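# Load a staple strip onto an open stapler's rail

## Task

Pick one staple strip out of the tray and rest it straddling the rail of the open stapler with its legs pointing downward. The stapler must end up upright, lying flat and directly on the table. The strip must stay in place on its own, since anything held there only by the robot does not count. Finally, open the grippers and pull both arms away.

## Robot and tools

Robot: two arms, left_arm and right_arm, each with a two-finger parallel gripper. Bases in the scene frame: left_arm at (-0.011, +0.235, 0) m, quat_wxyz (+0.998, 0, 0, +0.060); right_arm at (-0.025, -0.227, 0) m, quat_wxyz (+0.999, 0, 0, +0.054). Joint ranges in rad, base to gripper: waist -2.618 to 3.054, shoulder 0.000 to 3.142, elbow 0.000 to 3.142, wrist pitch -1.571 to 1.571, wrist yaw -1.571 to 1.571, wrist roll -2.094 to 2.094. Elbows stop slightly before full extension.

Frames: the shared scene frame has its origin on the table surface midway between the arms, +x pointing out across the table, +z up, and left_arm on the +y side. The names left and right do not refer to image sides. Each gripper has its own axes: the fingers extend along its +z and close along its y. end_effector_position is the point between the finger pads, roughly 1 cm inside the fingertips.

execute_actions(actions): actions is a list of actions; each action is a table of 1 to 15 rows; each row is one control step of 1/30 s, and a short table repeats its final row until 15 steps are filled. A row is always 14 numbers in [-1, 1], one list for both arms: left_arm dx, dy, dz, rx, ry, rz, opening, then right_arm the same seven. dx..rz are an offset, not a pose: a target relative to that gripper's measured pose when the action began (for the first action of a call, the last pose reported in this scene), expressed in the gripper's own axes. Every row is relative to that same start, not to the previous row. Scale: 1.0 equals 0.6 m for dx, dy, dz and 180 degrees for the rotation vector rx, ry, rz. Opening is absolute: +1 fully open (0.093 m gap), -1 closed. An empty list just returns the current state and images.

move(target, speed, blocking): target is one 14-number row laid out as above; its offsets count from the pose in the latest result that showed one, in each gripper's axes. Each gripper travels in a straight line, all arms finishing together, taking 0.5 to 10 s (cut off at 10 s if longer). Rotation takes the shorter way. speed is the top path speed in m/s, 0.002 to 0.5 (default 0.25); turning is capped at twice that value in rad/s. The opening is sent when the move begins. Paths do not avoid obstacles or the other arm, and a gripper may lag, drift or overshoot the speed, more with a nearly straight arm. Faster moves and targets set deeper past a contact hit and press harder. blocking=false returns after 0.5 s while motion continues; you must then call wait or stop before any new action or move. The result adds a move: line giving the ending (done, off_target, moving, held, fault) and limits (paced = the sent pose was clipped; held = a check blocked some steps, after which the arm may surge faster), plus each gripper's distance from its target. If only one arm is named, the other finished at rest.

wait(seconds): 0 to 10; arms keep their last command; returns early if a running move ends. stop(): brakes a running move (needs room, more when fast); fingers continue. zoom_image(camera, region): region [x0, y0, x1, y1] in pixels of that camera's latest image, at most 504 by 504. Cameras: cam_head_left, cam_head_right, cam_high, cam_low, cam_left_wrist, cam_right_wrist, all 504x504; calibration (K, distortion, T_world_to_cam) is supplied and may be off by a few degrees and millimetres. read_manual(section) returns only licence text. finished_scene(scene) ends the current scene, given its number; it is final and reports success.

Motion limits: each control step the commanded pose is clipped to within 70 mm and 16 degrees of the measured pose, so far targets need several actions; after an action the arm continues at most to its last clipped pose. Joint friction can leave the gripper up to about 31 mm short, and smaller commands may not move it at all. If position and orientation cannot both be met, position wins. To keep an arm still, send the offset back to its desired pose in the first call of a reply, zeros afterwards, and always its intended opening.

Gripping: grip_measured is the finger motor position on the same -1..+1 scale. Pads close fully near -0.94; each mm of object width adds about 0.0208; each gripper has its own fixed reading bias up to about 0.02. Commanding below the width reading squeezes harder, up to roughly 50 to 62 N per pad (less for parts under about 5 mm thick); on a rigid flat part the reading settles at most about 0.21 under the width value. Keep sending the same closing number to hold. The last number in each arm's Joint positions is the opening in metres, which only shows the true gap when nothing blocks the fingers.

Result lines: the state line left_arm: ... | right_arm: ... gives position (m) and quat_wxyz in the scene frame, less accurate at long reach. Hand target lines show where the controller is steering. pose unreachable means the clearance check altered or blocked that arm's command. Step readings list positions at some steps; HELD marks a step where that arm was held back. Joint torques include offsets and noise. FAULT lines report an arm stop. MOTOR HOT appears from 75 °C; at 90 °C the arm halts for 10 s; at 100 °C it goes limp and falls.

Avoid: knocking anything off the table (fails the task), letting the arms collide or push each other, dropping or slamming parts, hard impacts and heavy pushes, and tipping the stapler. Brief external tugs on held parts or nudges to loose objects can happen, so check the strip stays put before releasing and backing away.

Each tool is called after ">>>" in YAML: its name, and indented under it one key for each argument.

## Session

>>> execute_actions:
  actions: []

Scene clock: 0.00 s.
left_arm: end_effector_position=(+0.2237, +0.5378, +0.1867) grip_measured=+0.985 end_effector_quat_wxyz=(-0.276, +0.689, -0.557, -0.371) | right_arm: end_effector_position=(+0.0320, -0.5534, +0.2940) grip_measured=+0.989 end_effector_quat_wxyz=(+0.727, +0.584, +0.281, +0.228)
Joint positions: left_arm=[ 0.441  1.635  1.29  -0.815 -0.898 -1.022  0.092] | right_arm=[-1.949  1.166  0.47   0.997 -1.003  1.682  0.093]
Joint velocities: left_arm=[-0.002 -0.022 -0.007 -0.037  0.037 -0.007  0.001] | right_arm=[ 0.002  0.012 -0.012 -0.051 -0.037 -0.051  0.   ]
Joint torques (N m, as the arm reports them, + toward a larger angle): no reading
Motor temperatures (°C, as the motors report them): left_arm=[23 24 22 21 24 23] | right_arm=[24 21 25 24 25 24]
Hand target (left_arm): +0.224, +0.538, +0.187; -0.276, +0.689, -0.557, -0.371
Hand target (right_arm): +0.032, -0.553, +0.294; +0.727, +0.584, +0.281, +0.228

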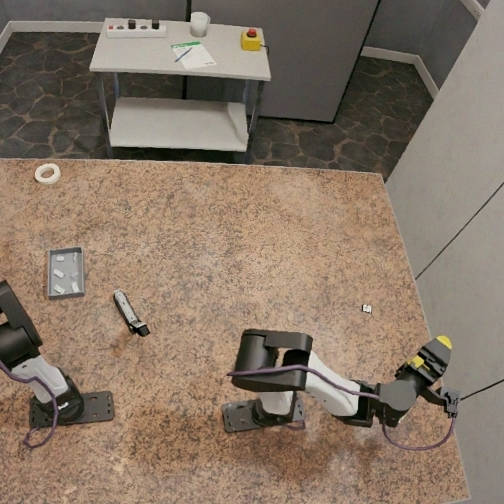

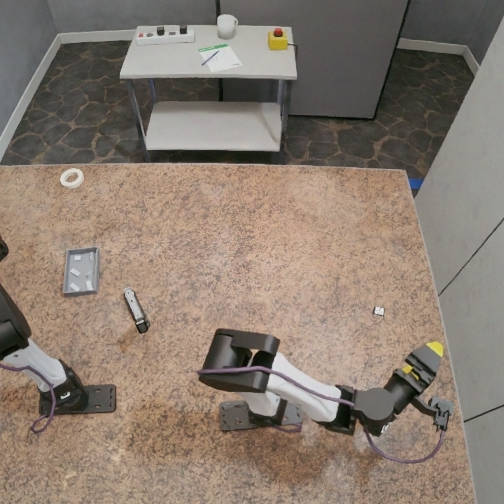

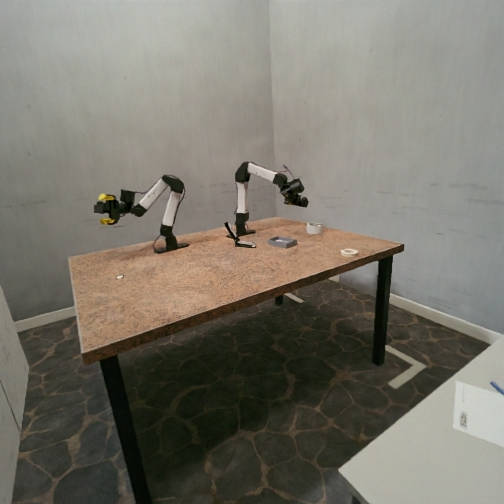

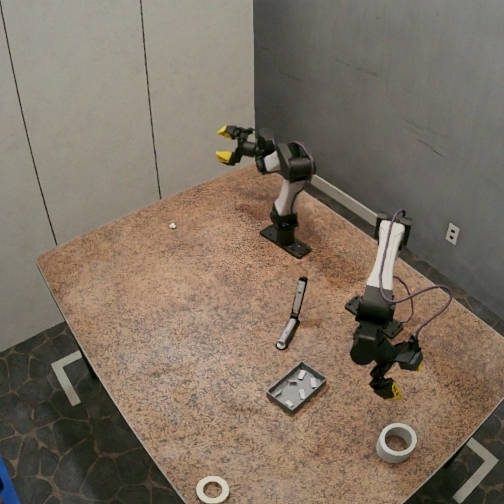

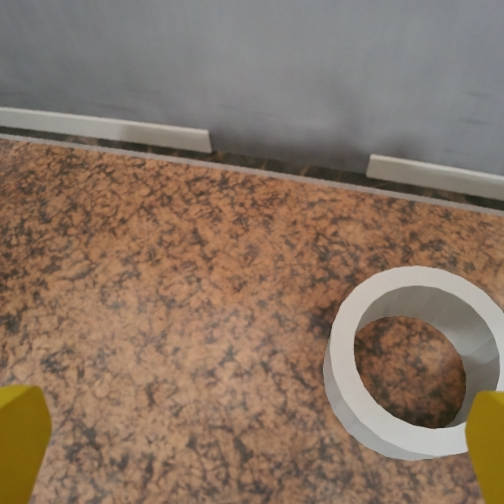

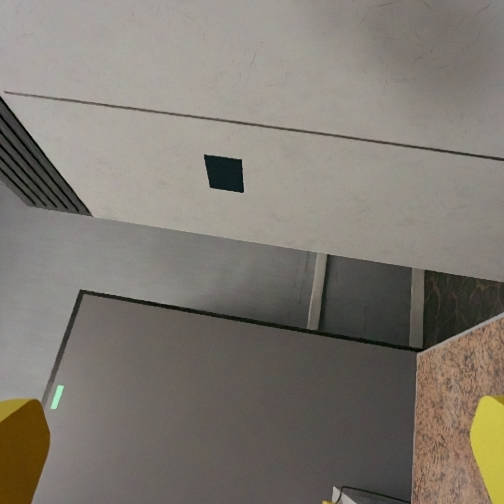

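>>> zoom_image:
  camera: "cam_head_left"
  region: [30, 230, 170, 350]

>>> zoom_image:
  camera: "cam_head_right"
  region: [40, 230, 180, 350]

>>> zoom_image:
  camera: "cam_low"
  region: [250, 260, 350, 420]

>>> zoom_image:
  camera: "cam_high"
  region: [200, 200, 320, 270]

Region (30, 230, 170, 350) of cam_head_left's 504x504 image, scaled by 3.600, with more detail than that image has; it fills the top 432 rows of this view, and the rest is white.

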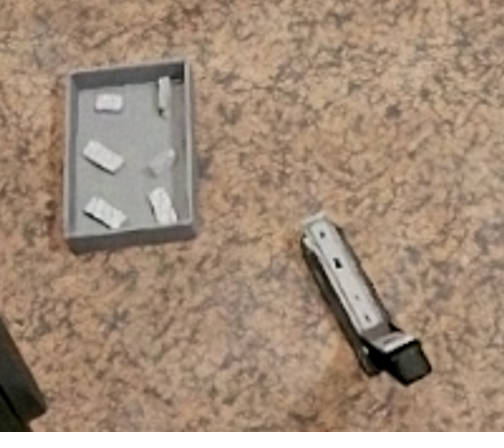

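Region (40, 230, 180, 350) of cam_head_right's 504x504 image, scaled by 3.600, with more detail than that image has; it fills the top 432 rows of this view, and the rest is white.

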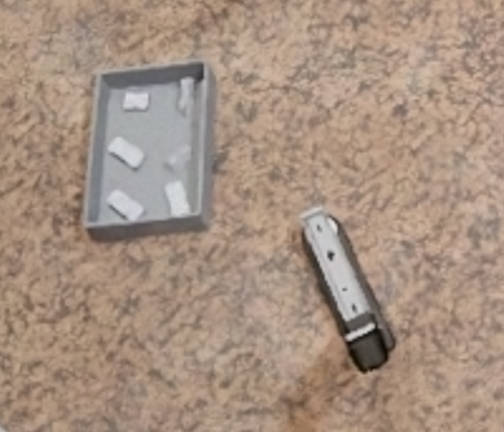

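Region (250, 260, 350, 420) of cam_low's 504x504 image, scaled by 3.150, with more detail than that image has; it fills the left 315 columns of this view, and the rest is white.

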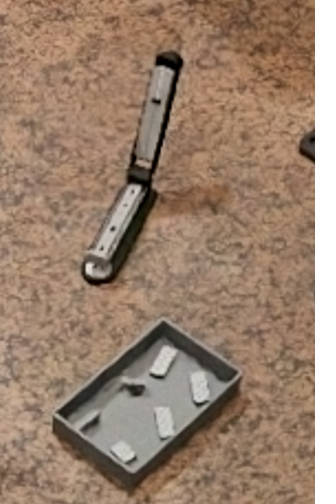

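Region (200, 200, 320, 270) of cam_high's 504x504 image, scaled by 4.200, with more detail than that image has; it fills the top 294 rows of this view, and the rest is white.

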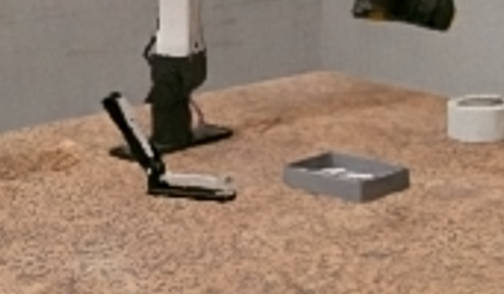

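>>> move:
  target: [0.298,-0.036,-0.381,0.045,0.305,0.062,1,0,0,0,0,0,0,1]

Scene clock: 41.87 s.
left_arm: end_effector_position=(+0.3058, +0.2627, +0.1680) grip_measured=+0.985 end_effector_quat_wxyz=(-0.005, -0.708, +0.706, -0.001) | right_arm: end_effector_position=(+0.0320, -0.5534, +0.2940) grip_measured=+0.989 end_effector_quat_wxyz=(+0.727, +0.584, +0.281, +0.228)
Joint positions: left_arm=[-0.029  1.761  1.671 -1.487  0.008 -1.483  0.092] | right_arm=[-1.949  1.166  0.47   0.997 -1.003  1.682  0.093]
Joint velocities: left_arm=[-0.002 -0.007 -0.007  0.022  0.007 -0.022 -0.001] | right_arm=[-0.017 -0.002 -0.007 -0.037 -0.051 -0.007  0.   ]
Joint torques (N m, as the arm reports them, + toward a larger angle): left_arm=[-0.61 -8.43  8.81  0.17  0.   -0.03] | right_arm=[-0.43 -3.05  8.29  1.64  0.23 -0.05]
Motor temperatures (°C, as the motors report them): left_arm=[23 30 27 23 24 23] | right_arm=[24 23 32 31 25 24]
Hand target (left_arm): +0.309, +0.259, +0.170; +0.007, +0.708, -0.706, +0.005
Hand target (right_arm): +0.032, -0.553, +0.294; +0.727, +0.584, +0.281, +0.228
Off the commanded pose (left_arm): 0.005 m, 1 deg.
Off the commanded pose (right_arm): 0.000 m, 0 deg.
move: done
camera_calibration (this result's frames):
cam_left_wrist: T_world_to_cam=[[0.999788, 0.0167472, -0.0119454, -0.312809], [0.0203082, -0.896063, 0.443462, 0.194061], [-0.00327705, -0.443611, -0.896214, 0.353869], [0, 0, 0, 1]] pos_world=[0.309961, 0.336109, 0.227347]

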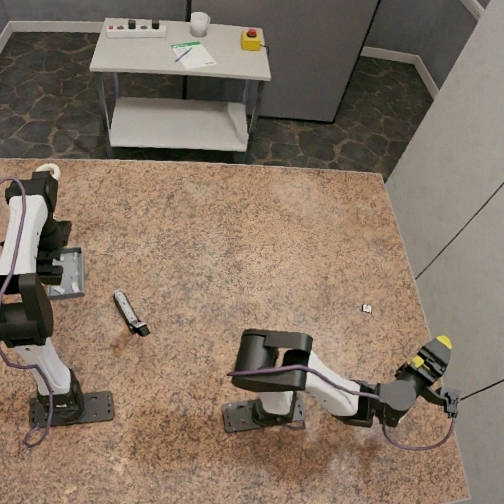

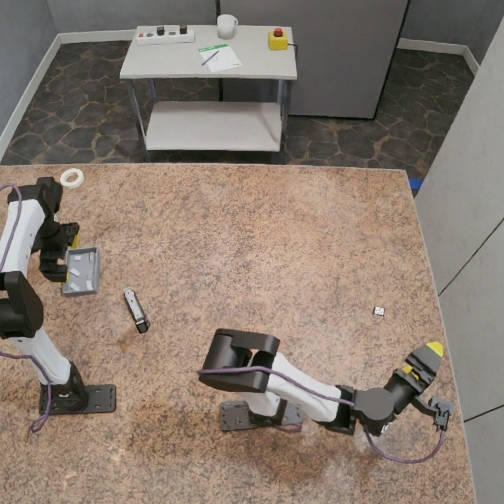

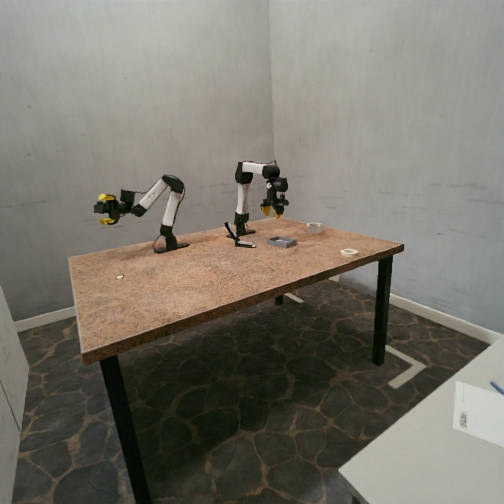

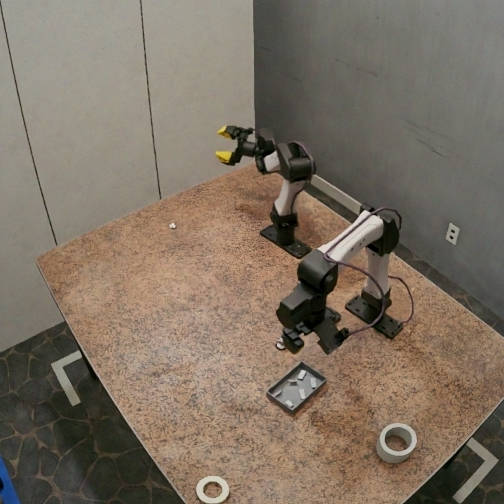

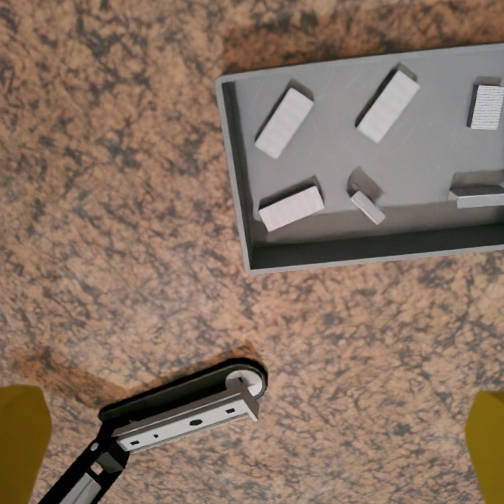

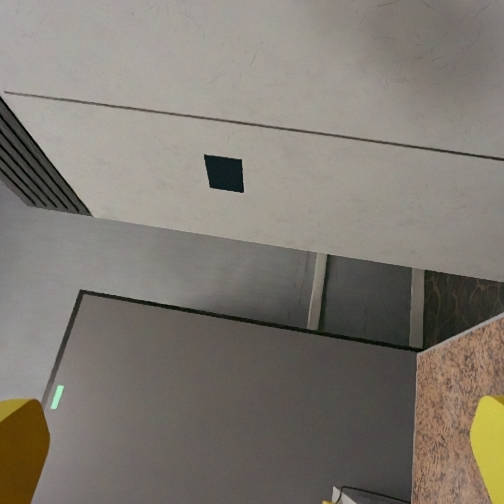

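>>> zoom_image:
  camera: "cam_left_wrist"
  region: [210, 40, 504, 280]

>>> zoom_image:
  camera: "cam_left_wrist"
  region: [60, 330, 300, 504]

Region (210, 40, 504, 280) of cam_left_wrist's 504x504 image, scaled by 1.714, with more detail than that image has; it fills the top 411 rows of this view, and the rest is white.

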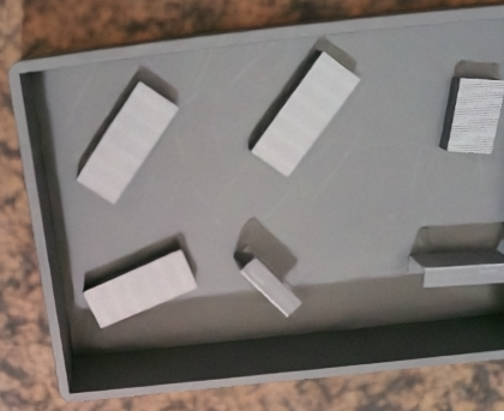

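Region (60, 330, 300, 504) of cam_left_wrist's 504x504 image, scaled by 2.100, with more detail than that image has; it fills the top 365 rows of this view, and the rest is white.

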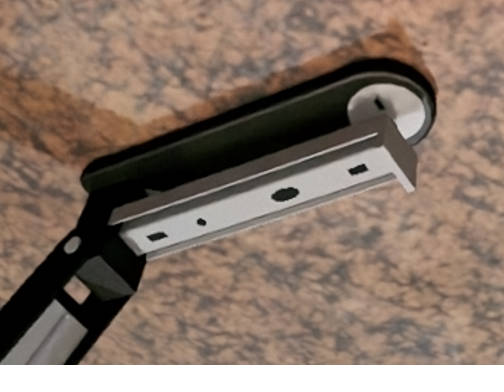

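>>> move:
  target: [-0.062,-0.03,0.17,0,0,0.178,-0.3,0,0,0,0,0,0,1]

Scene clock: 72.13 s.
left_arm: end_effector_position=(+0.3252, +0.2957, +0.0703) grip_measured=-0.298 end_effector_quat_wxyz=(-0.001, -0.486, +0.874, -0.004) | right_arm: end_effector_position=(+0.0320, -0.5534, +0.2940) grip_measured=+0.989 end_effector_quat_wxyz=(+0.727, +0.584, +0.281, +0.228)
Joint positions: left_arm=[ 0.063  1.859  1.403 -1.115  0.009 -0.833  0.031] | right_arm=[-1.949  1.166  0.47   0.997 -1.003  1.682  0.093]
Joint velocities: left_arm=[-0.017 -0.012 -0.007  0.007  0.037  0.066  0.001] | right_arm=[ 0.017 -0.007  0.012  0.066 -0.007  0.051 -0.   ]
Joint torques (N m, as the arm reports them, + toward a larger angle): left_arm=[  1.11 -10.     5.88   0.39  -0.06   0.13] | right_arm=[-0.42 -3.09  8.36  1.67  0.28 -0.02]
Motor temperatures (°C, as the motors report them): left_arm=[23 32 29 22 24 23] | right_arm=[24 23 34 33 25 24]
Hand target (left_arm): +0.323, +0.300, +0.066; -0.004, -0.486, +0.874, -0.001
Hand target (right_arm): +0.032, -0.553, +0.294; +0.727, +0.584, +0.281, +0.228
Off the commanded pose (left_arm): 0.006 m, 0 deg.
Off the commanded pose (right_arm): 0.000 m, 0 deg.
move: done
camera_calibration (this result's frames):
cam_left_wrist: T_world_to_cam=[[0.85703, -0.515267, -0.000269303, -0.131005], [-0.462186, -0.768971, 0.441665, 0.38602], [-0.227783, -0.378395, -0.89718, 0.334781], [0, 0, 0, 1]] pos_world=[0.366945, 0.356016, 0.129832]

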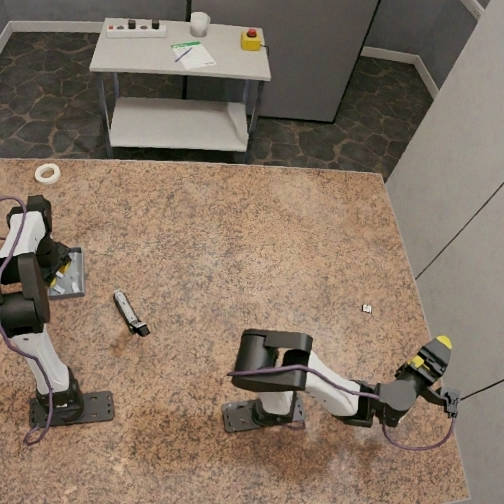

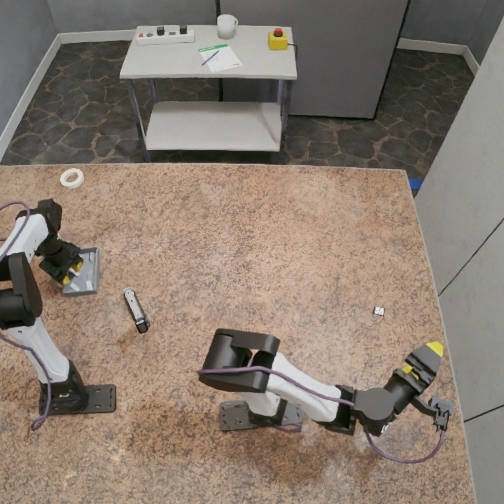

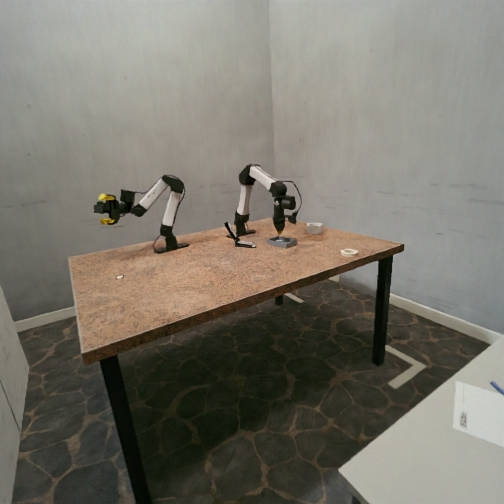

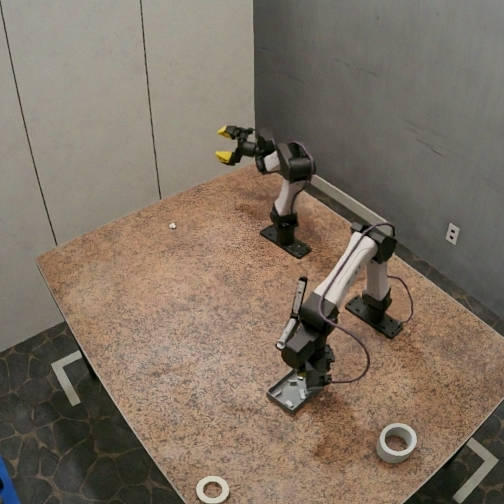

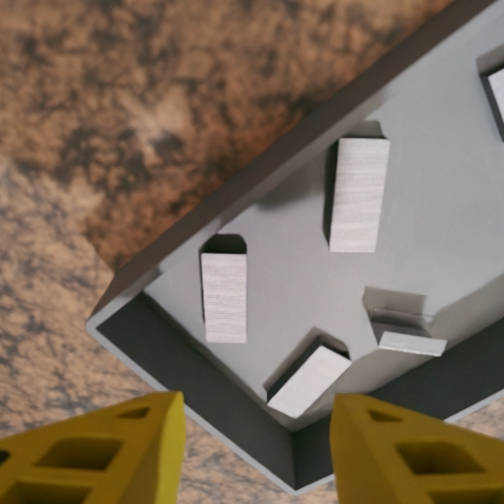

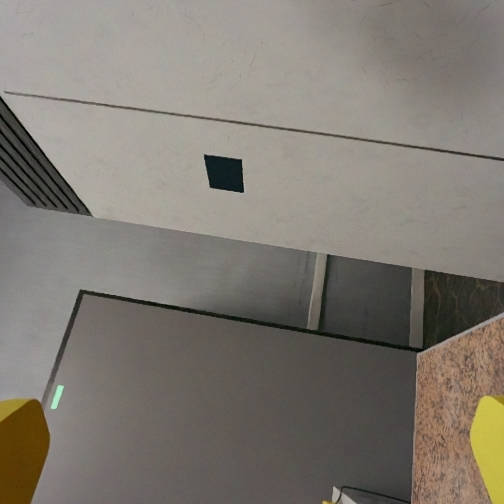

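>>> move:
  target: [0.004,0.013,0.062,0,0,0,-0.3,0,0,0,0,0,0,1]
  speed: 0.1

Scene clock: 86.87 s.
left_arm: end_effector_position=(+0.3202, +0.2948, +0.0394) grip_measured=-0.298 end_effector_quat_wxyz=(+0.004, -0.485, +0.874, -0.006) | right_arm: end_effector_position=(+0.0320, -0.5534, +0.2940) grip_measured=+0.989 end_effector_quat_wxyz=(+0.727, +0.584, +0.281, +0.228)
Joint positions: left_arm=[ 0.063  1.862  1.28  -0.977  0.009 -0.831  0.031] | right_arm=[-1.949  1.166  0.47   0.997 -1.003  1.682  0.093]
Joint velocities: left_arm=[ 0.007 -0.022 -0.002  0.095 -0.022  0.007 -0.001] | right_arm=[-0.007 -0.012  0.002 -0.007  0.022  0.022  0.   ]
Joint torques (N m, as the arm reports them, + toward a larger angle): left_arm=[ 1.02 -9.4   5.57  0.41 -0.04  0.12] | right_arm=[-0.42 -3.06  8.3   1.65  0.27 -0.07]
Motor temperatures (°C, as the motors report them): left_arm=[23 33 28 22 24 23] | right_arm=[24 23 35 33 25 24]
Hand target (left_arm): +0.317, +0.298, +0.033; -0.001, -0.486, +0.874, -0.004
Hand target (right_arm): +0.032, -0.553, +0.294; +0.727, +0.584, +0.281, +0.228
Off the commanded pose (left_arm): 0.007 m, 1 deg.
Off the commanded pose (right_arm): 0.000 m, 0 deg.
move: done
camera_calibration (this result's frames):
cam_left_wrist: T_world_to_cam=[[0.855803, -0.517236, 0.00830593, -0.126523], [-0.468885, -0.768821, 0.43481, 0.399], [-0.218514, -0.376006, -0.900484, 0.301981], [0, 0, 0, 1]] pos_world=[0.361351, 0.354864, 0.0994909]

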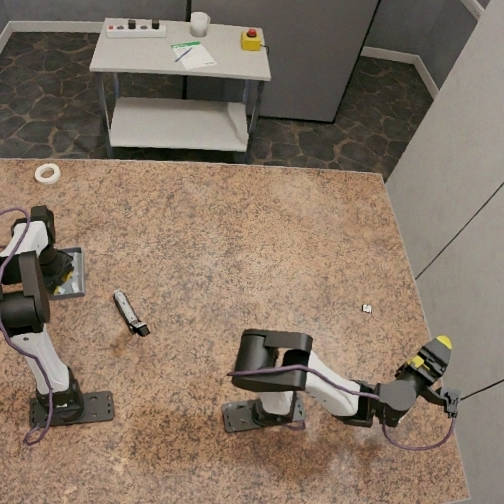

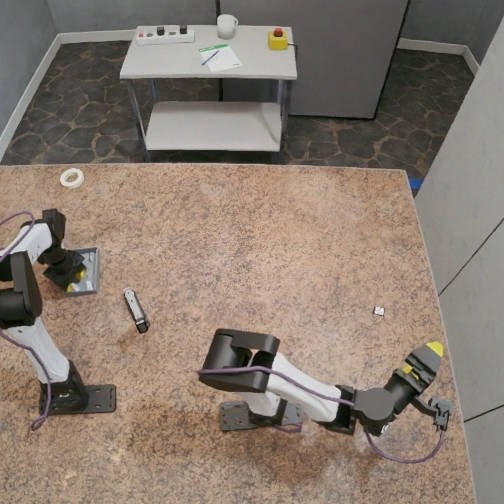

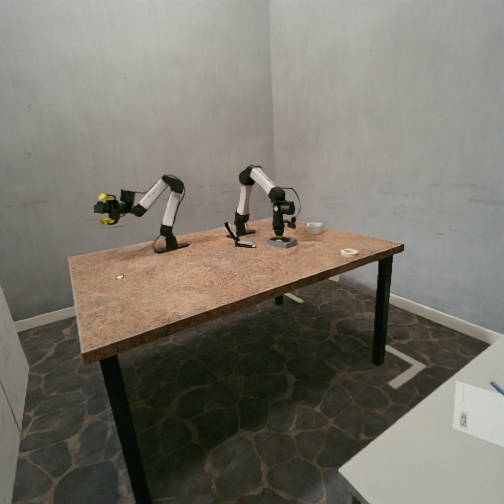

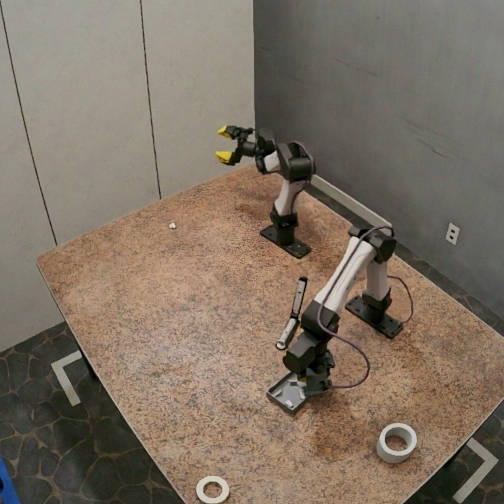

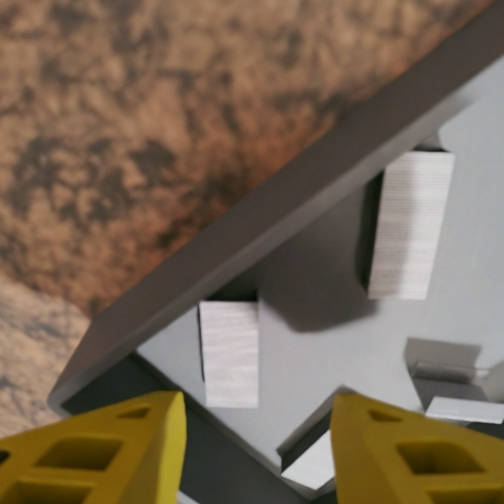

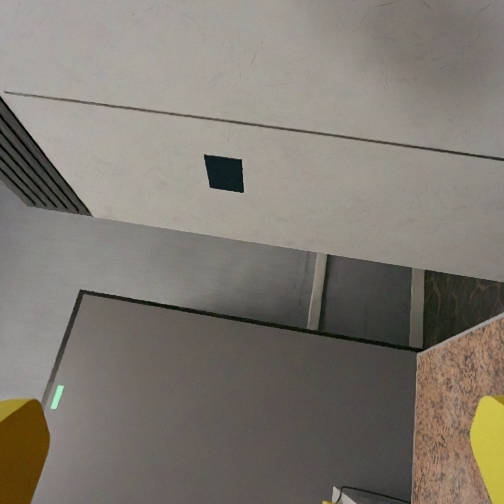

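>>> move:
  target: [0,0.014,0.044,0,0,0,-0.3,0,0,0,0,0,0,1]
  speed: 0.05

>>> zoom_image:
  camera: "cam_low"
  region: [250, 330, 350, 420]

Scene clock: 95.10 s.
left_arm: end_effector_position=(+0.3233, +0.2954, +0.0299) grip_measured=-0.298 end_effector_quat_wxyz=(+0.020, -0.483, +0.875, -0.011) | right_arm: end_effector_position=(+0.0320, -0.5534, +0.2940) grip_measured=+0.989 end_effector_quat_wxyz=(+0.727, +0.584, +0.281, +0.228)
Joint positions: left_arm=[ 0.063  1.858  1.233 -0.901  0.009 -0.827  0.031] | right_arm=[-1.949  1.166  0.47   0.997 -1.003  1.682  0.093]
Joint velocities: left_arm=[ 0.017 -0.002 -0.007  0.007  0.051 -0.022  0.001] | right_arm=[-0.022 -0.007 -0.007 -0.022 -0.007 -0.081 -0.   ]
Joint torques (N m, as the arm reports them, + toward a larger angle): left_arm=[ 1.53 -8.29  3.02  0.67 -0.04  0.16] | right_arm=[-0.44 -3.19  8.37  1.62  0.23 -0.06]
Motor temperatures (°C, as the motors report them): left_arm=[23 34 28 22 24 23] | right_arm=[24 23 35 34 25 24]
Hand target (left_arm): +0.313, +0.299, +0.014; +0.004, -0.485, +0.874, -0.006
Hand target (right_arm): +0.032, -0.553, +0.294; +0.727, +0.584, +0.281, +0.228
Off the commanded pose (left_arm): 0.020 m, 2 deg.
Off the commanded pose (right_arm): 0.000 m, 0 deg.
move: off_target (left_arm)
camera_calibration (this result's frames):
cam_left_wrist: T_world_to_cam=[[0.85295, -0.520947, 0.0330235, -0.127519], [-0.48598, -0.769424, 0.4145, 0.411344], [-0.190524, -0.369597, -0.90945, 0.283618], [0, 0, 0, 1]] pos_world=[0.362708, 0.354892, 0.0916451]

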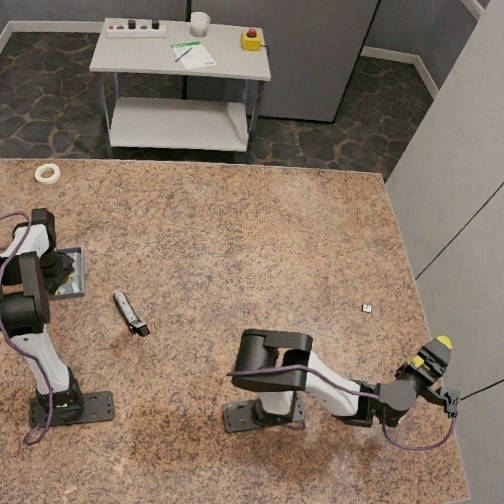

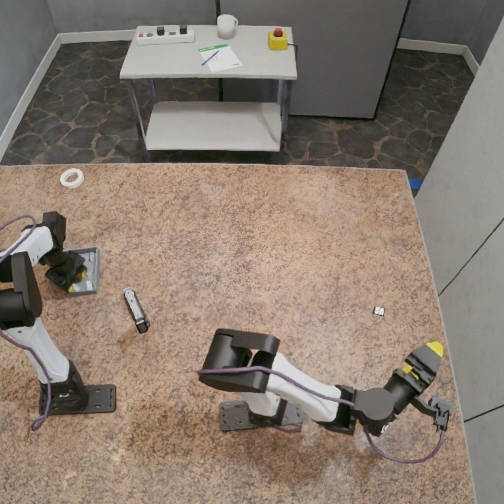

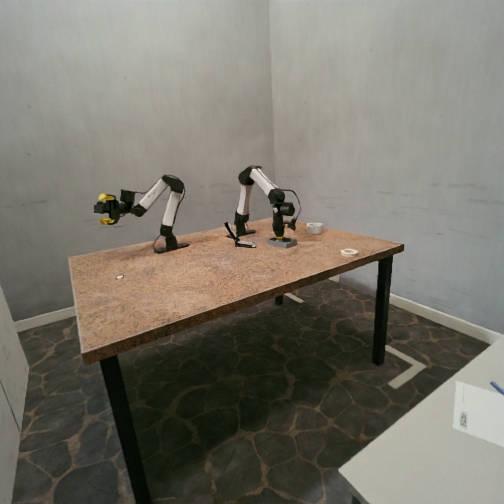

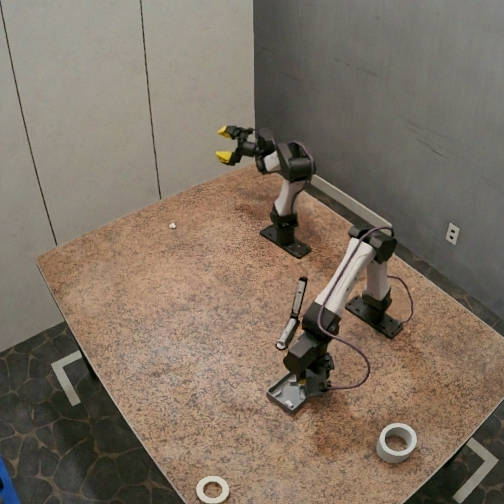

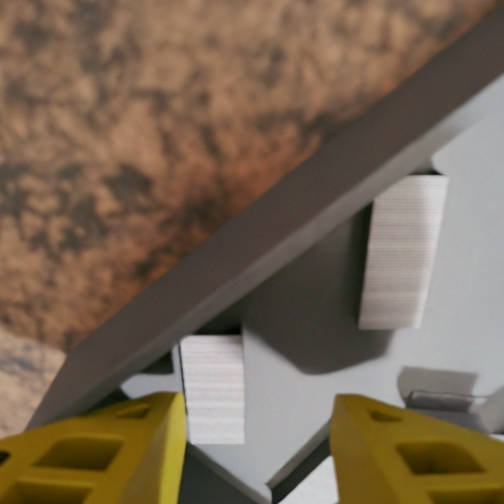

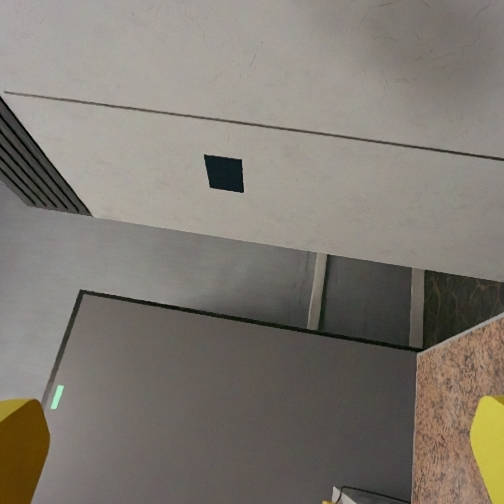

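Region (250, 330, 350, 420) of cam_low's 504x504 image, scaled by 5.040, with more detail than that image has; it fills the top 454 rows of this view, and the rest is white.

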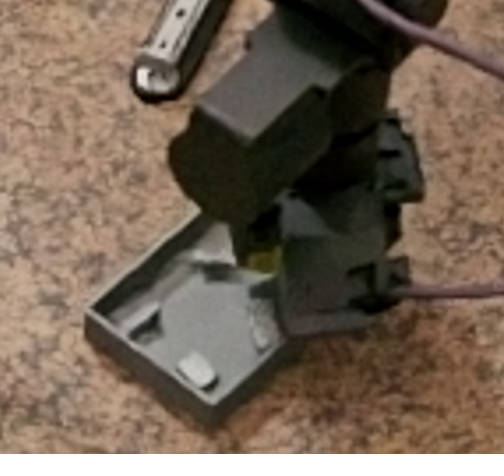

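>>> move:
  target: [0,0,-0.05,0,0.015,0,-0.3,0,0,0,0,0,0,1]

>>> move:
  target: [-0.056,-0.056,0.02,0,0,0,-0.3,0,0,0,0,0,0,1]
  speed: 0.1

Scene clock: 108.50 s.
left_arm: end_effector_position=(+0.3191, +0.2920, +0.0527) grip_measured=-0.298 end_effector_quat_wxyz=(-0.008, -0.482, +0.876, -0.017) | right_arm: end_effector_position=(+0.0320, -0.5534, +0.2940) grip_measured=+0.989 end_effector_quat_wxyz=(+0.727, +0.584, +0.281, +0.228)
Joint positions: left_arm=[ 0.069  1.854  1.325 -1.045  0.036 -0.818  0.031] | right_arm=[-1.949  1.166  0.47   0.997 -1.003  1.682  0.093]
Joint velocities: left_arm=[-0.007  0.012  0.002  0.051 -0.051 -0.051 -0.   ] | right_arm=[-0.017 -0.007  0.017  0.022 -0.007  0.037  0.001]
Joint torques (N m, as the arm reports them, + toward a larger angle): left_arm=[  1.11 -11.33   8.64   0.24   0.05   0.16] | right_arm=[-0.23 -3.04  8.32  1.64  0.27  0.02]
Motor temperatures (°C, as the motors report them): left_arm=[23 33 27 22 24 23] | right_arm=[24 23 36 35 25 24]
Hand target (left_arm): +0.322, +0.295, +0.060; -0.000, -0.483, +0.876, -0.022
Hand target (right_arm): +0.032, -0.553, +0.294; +0.727, +0.584, +0.281, +0.228
Off the commanded pose (left_arm): 0.008 m, 1 deg.
Off the commanded pose (right_arm): 0.000 m, 0 deg.
move: done
camera_calibration (this result's frames):
cam_left_wrist: T_world_to_cam=[[0.852495, -0.522514, 0.0152065, -0.124941], [-0.469392, -0.752375, 0.462172, 0.38447], [-0.23005, -0.401138, -0.88666, 0.322936], [0, 0, 0, 1]] pos_world=[0.36127, 0.353524, 0.110543]

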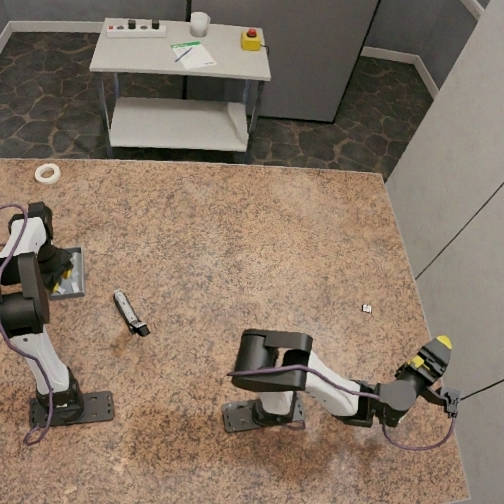

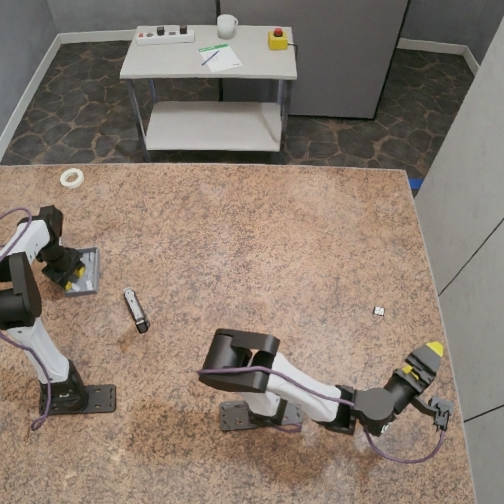

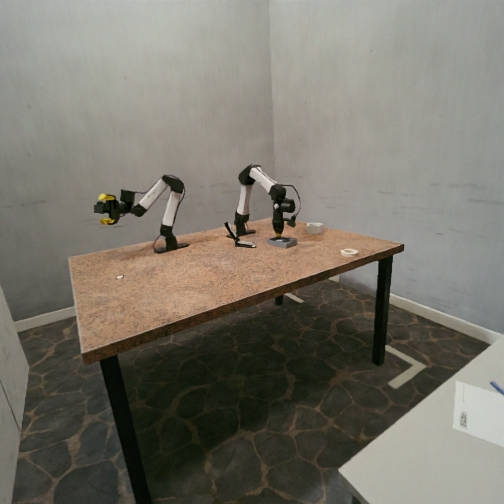

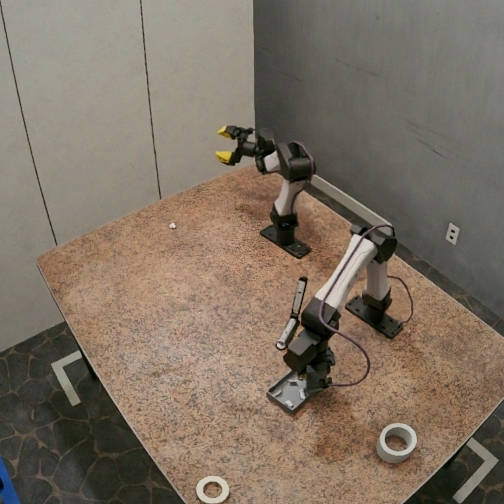

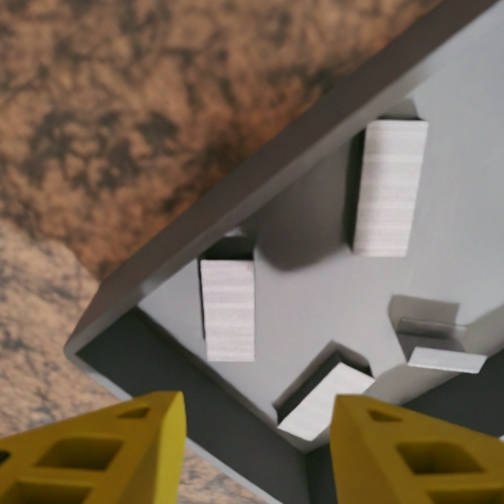

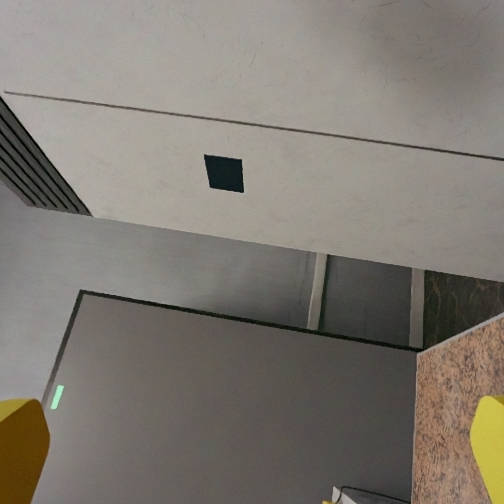

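Scene clock: 109.30 s.
left_arm: end_effector_position=(+0.3629, +0.3003, +0.0381) grip_measured=-0.298 end_effector_quat_wxyz=(-0.008, -0.482, +0.876, -0.017) | right_arm: end_effector_position=(+0.0320, -0.5534, +0.2940) grip_measured=+0.989 end_effector_quat_wxyz=(+0.727, +0.584, +0.281, +0.228)
Joint positions: left_arm=[ 0.069  2.033  1.514 -1.056  0.036 -0.818  0.031] | right_arm=[-1.949  1.166  0.47   0.997 -1.003  1.682  0.093]
Joint velocities: left_arm=[-0.017 -0.017  0.012 -0.037 -0.066 -0.022  0.   ] | right_arm=[-0.002 -0.012 -0.002  0.022 -0.051 -0.007  0.   ]
Joint torques (N m, as the arm reports them, + toward a larger angle): left_arm=[  0.33 -11.42   8.6    0.21  -0.01   0.08] | right_arm=[-0.4  -3.05  8.5   1.63  0.23 -0.03]
Motor temperatures (°C, as the motors report them): left_arm=[23 34 27 22 24 23] | right_arm=[24 23 36 35 25 24]
Hand target (left_arm): +0.365, +0.302, +0.040; -0.007, -0.482, +0.876, -0.017
Hand target (right_arm): +0.032, -0.553, +0.294; +0.727, +0.584, +0.281, +0.228
Off the commanded pose (left_arm): 0.004 m, 0 deg.
Off the commanded pose (right_arm): 0.000 m, 0 deg.
move: done
camera_calibration (this result's frames):
cam_left_wrist: T_world_to_cam=[[0.852495, -0.522514, 0.0152065, -0.157703], [-0.469392, -0.752375, 0.462172, 0.418037], [-0.23005, -0.401138, -0.88666, 0.323451], [0, 0, 0, 1]] pos_world=[0.405074, 0.361867, 0.0959841]

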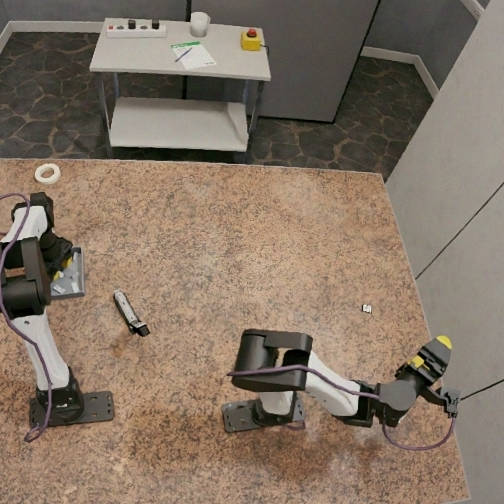

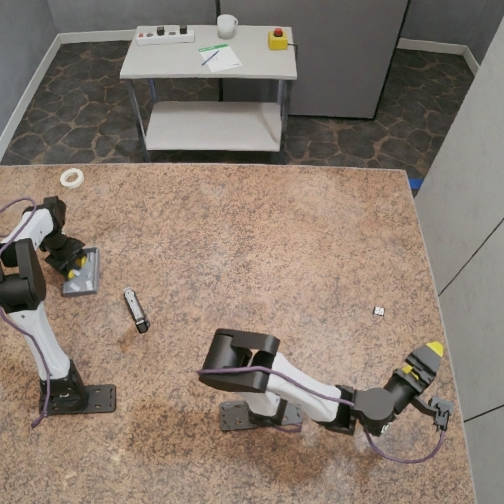

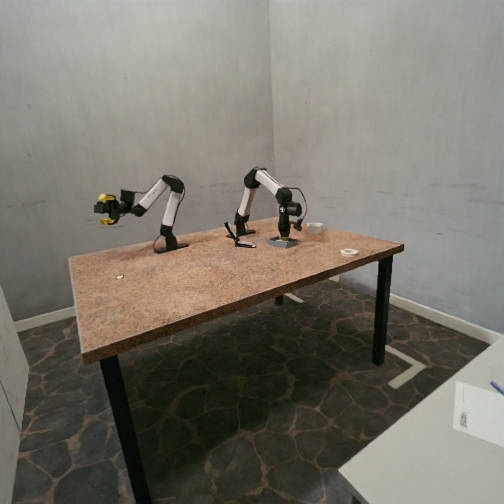

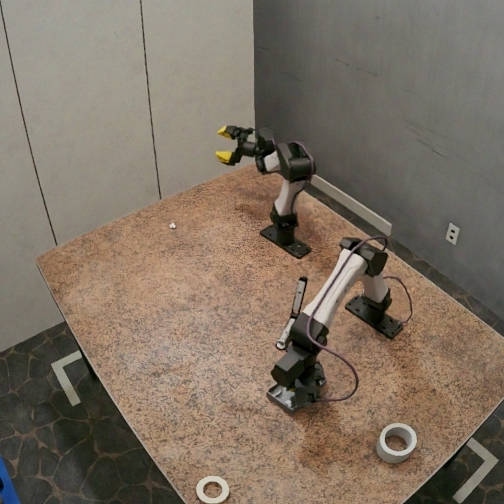

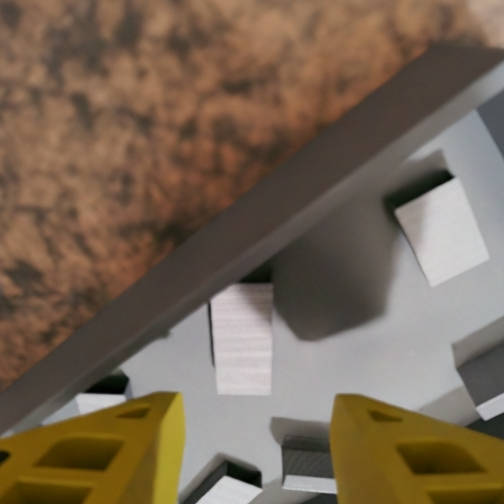

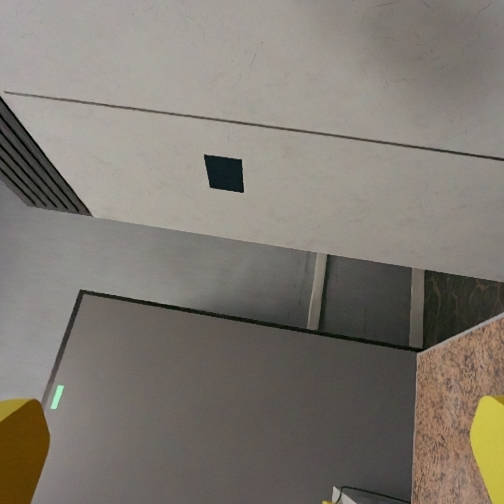

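>>> move:
  target: [0,0.005,0.042,0,0,0,-0.45,0,0,0,0,0,0,1]
  speed: 0.05

Scene clock: 115.23 s.
left_arm: end_effector_position=(+0.3608, +0.2999, +0.0271) grip_measured=-0.448 end_effector_quat_wxyz=(-0.006, -0.482, +0.876, -0.017) | right_arm: end_effector_position=(+0.0320, -0.5534, +0.2940) grip_measured=+0.989 end_effector_quat_wxyz=(+0.727, +0.584, +0.281, +0.228)
Joint positions: left_arm=[ 0.069  2.034  1.47  -1.007  0.036 -0.818  0.024] | right_arm=[-1.949  1.166  0.47   0.997 -1.003  1.682  0.093]
Joint velocities: left_arm=[ 0.007  0.002 -0.007  0.066 -0.007 -0.037 -0.   ] | right_arm=[ 0.007 -0.002 -0.022  0.022 -0.022 -0.037 -0.002]
Joint torques (N m, as the arm reports them, + toward a larger angle): left_arm=[  0.34 -10.16   4.16   0.7    0.01   0.07] | right_arm=[-0.41 -3.02  8.31  1.62  0.29 -0.04]
Motor temperatures (°C, as the motors report them): left_arm=[23 35 28 22 24 23] | right_arm=[24 23 36 35 25 24]
Hand target (left_arm): +0.360, +0.301, +0.013; -0.008, -0.482, +0.876, -0.016
Hand target (right_arm): +0.032, -0.553, +0.294; +0.727, +0.584, +0.281, +0.228
Off the commanded pose (left_arm): 0.014 m, 0 deg.
Off the commanded pose (right_arm): 0.000 m, 0 deg.
move: off_target (left_arm)
camera_calibration (this result's frames):
cam_left_wrist: T_world_to_cam=[[0.852433, -0.522525, 0.018028, -0.155978], [-0.471119, -0.752704, 0.459873, 0.422586], [-0.226726, -0.400504, -0.887802, 0.311704], [0, 0, 0, 1]] pos_world=[0.402721, 0.361419, 0.085207]

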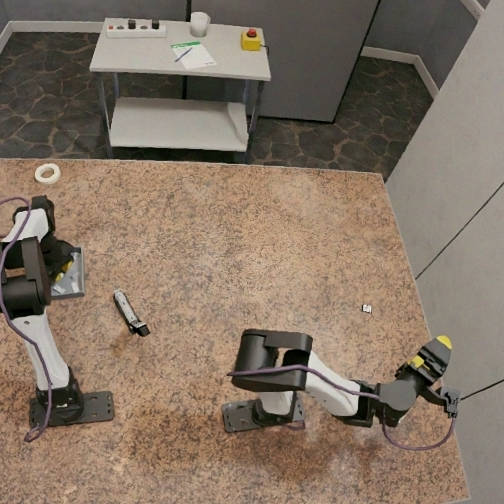

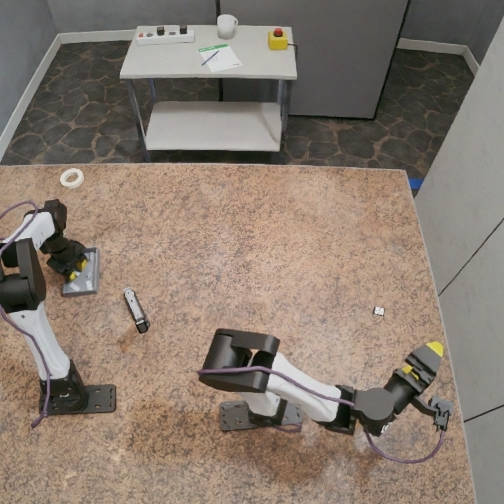

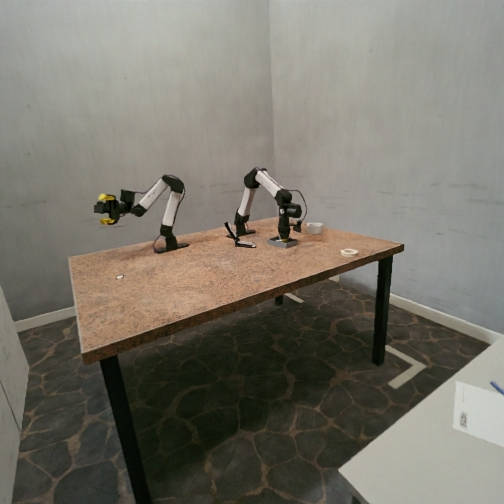

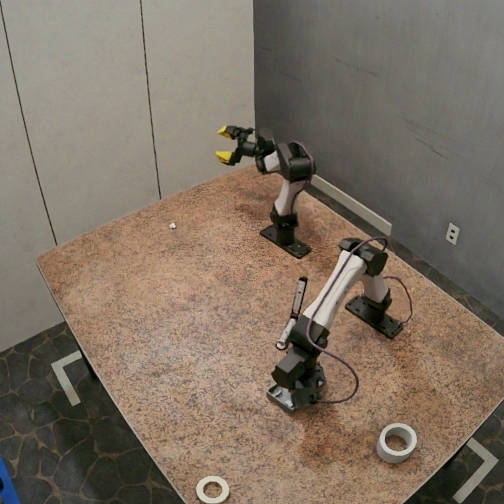

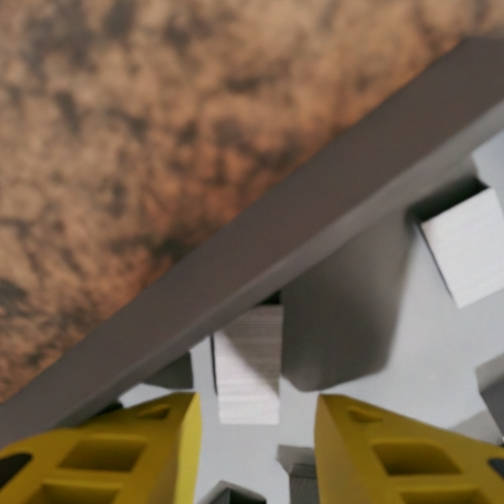

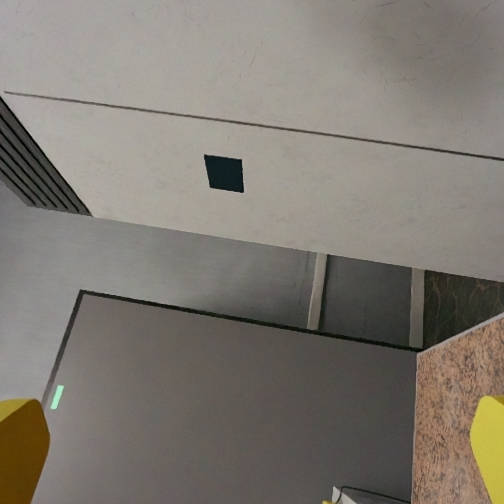

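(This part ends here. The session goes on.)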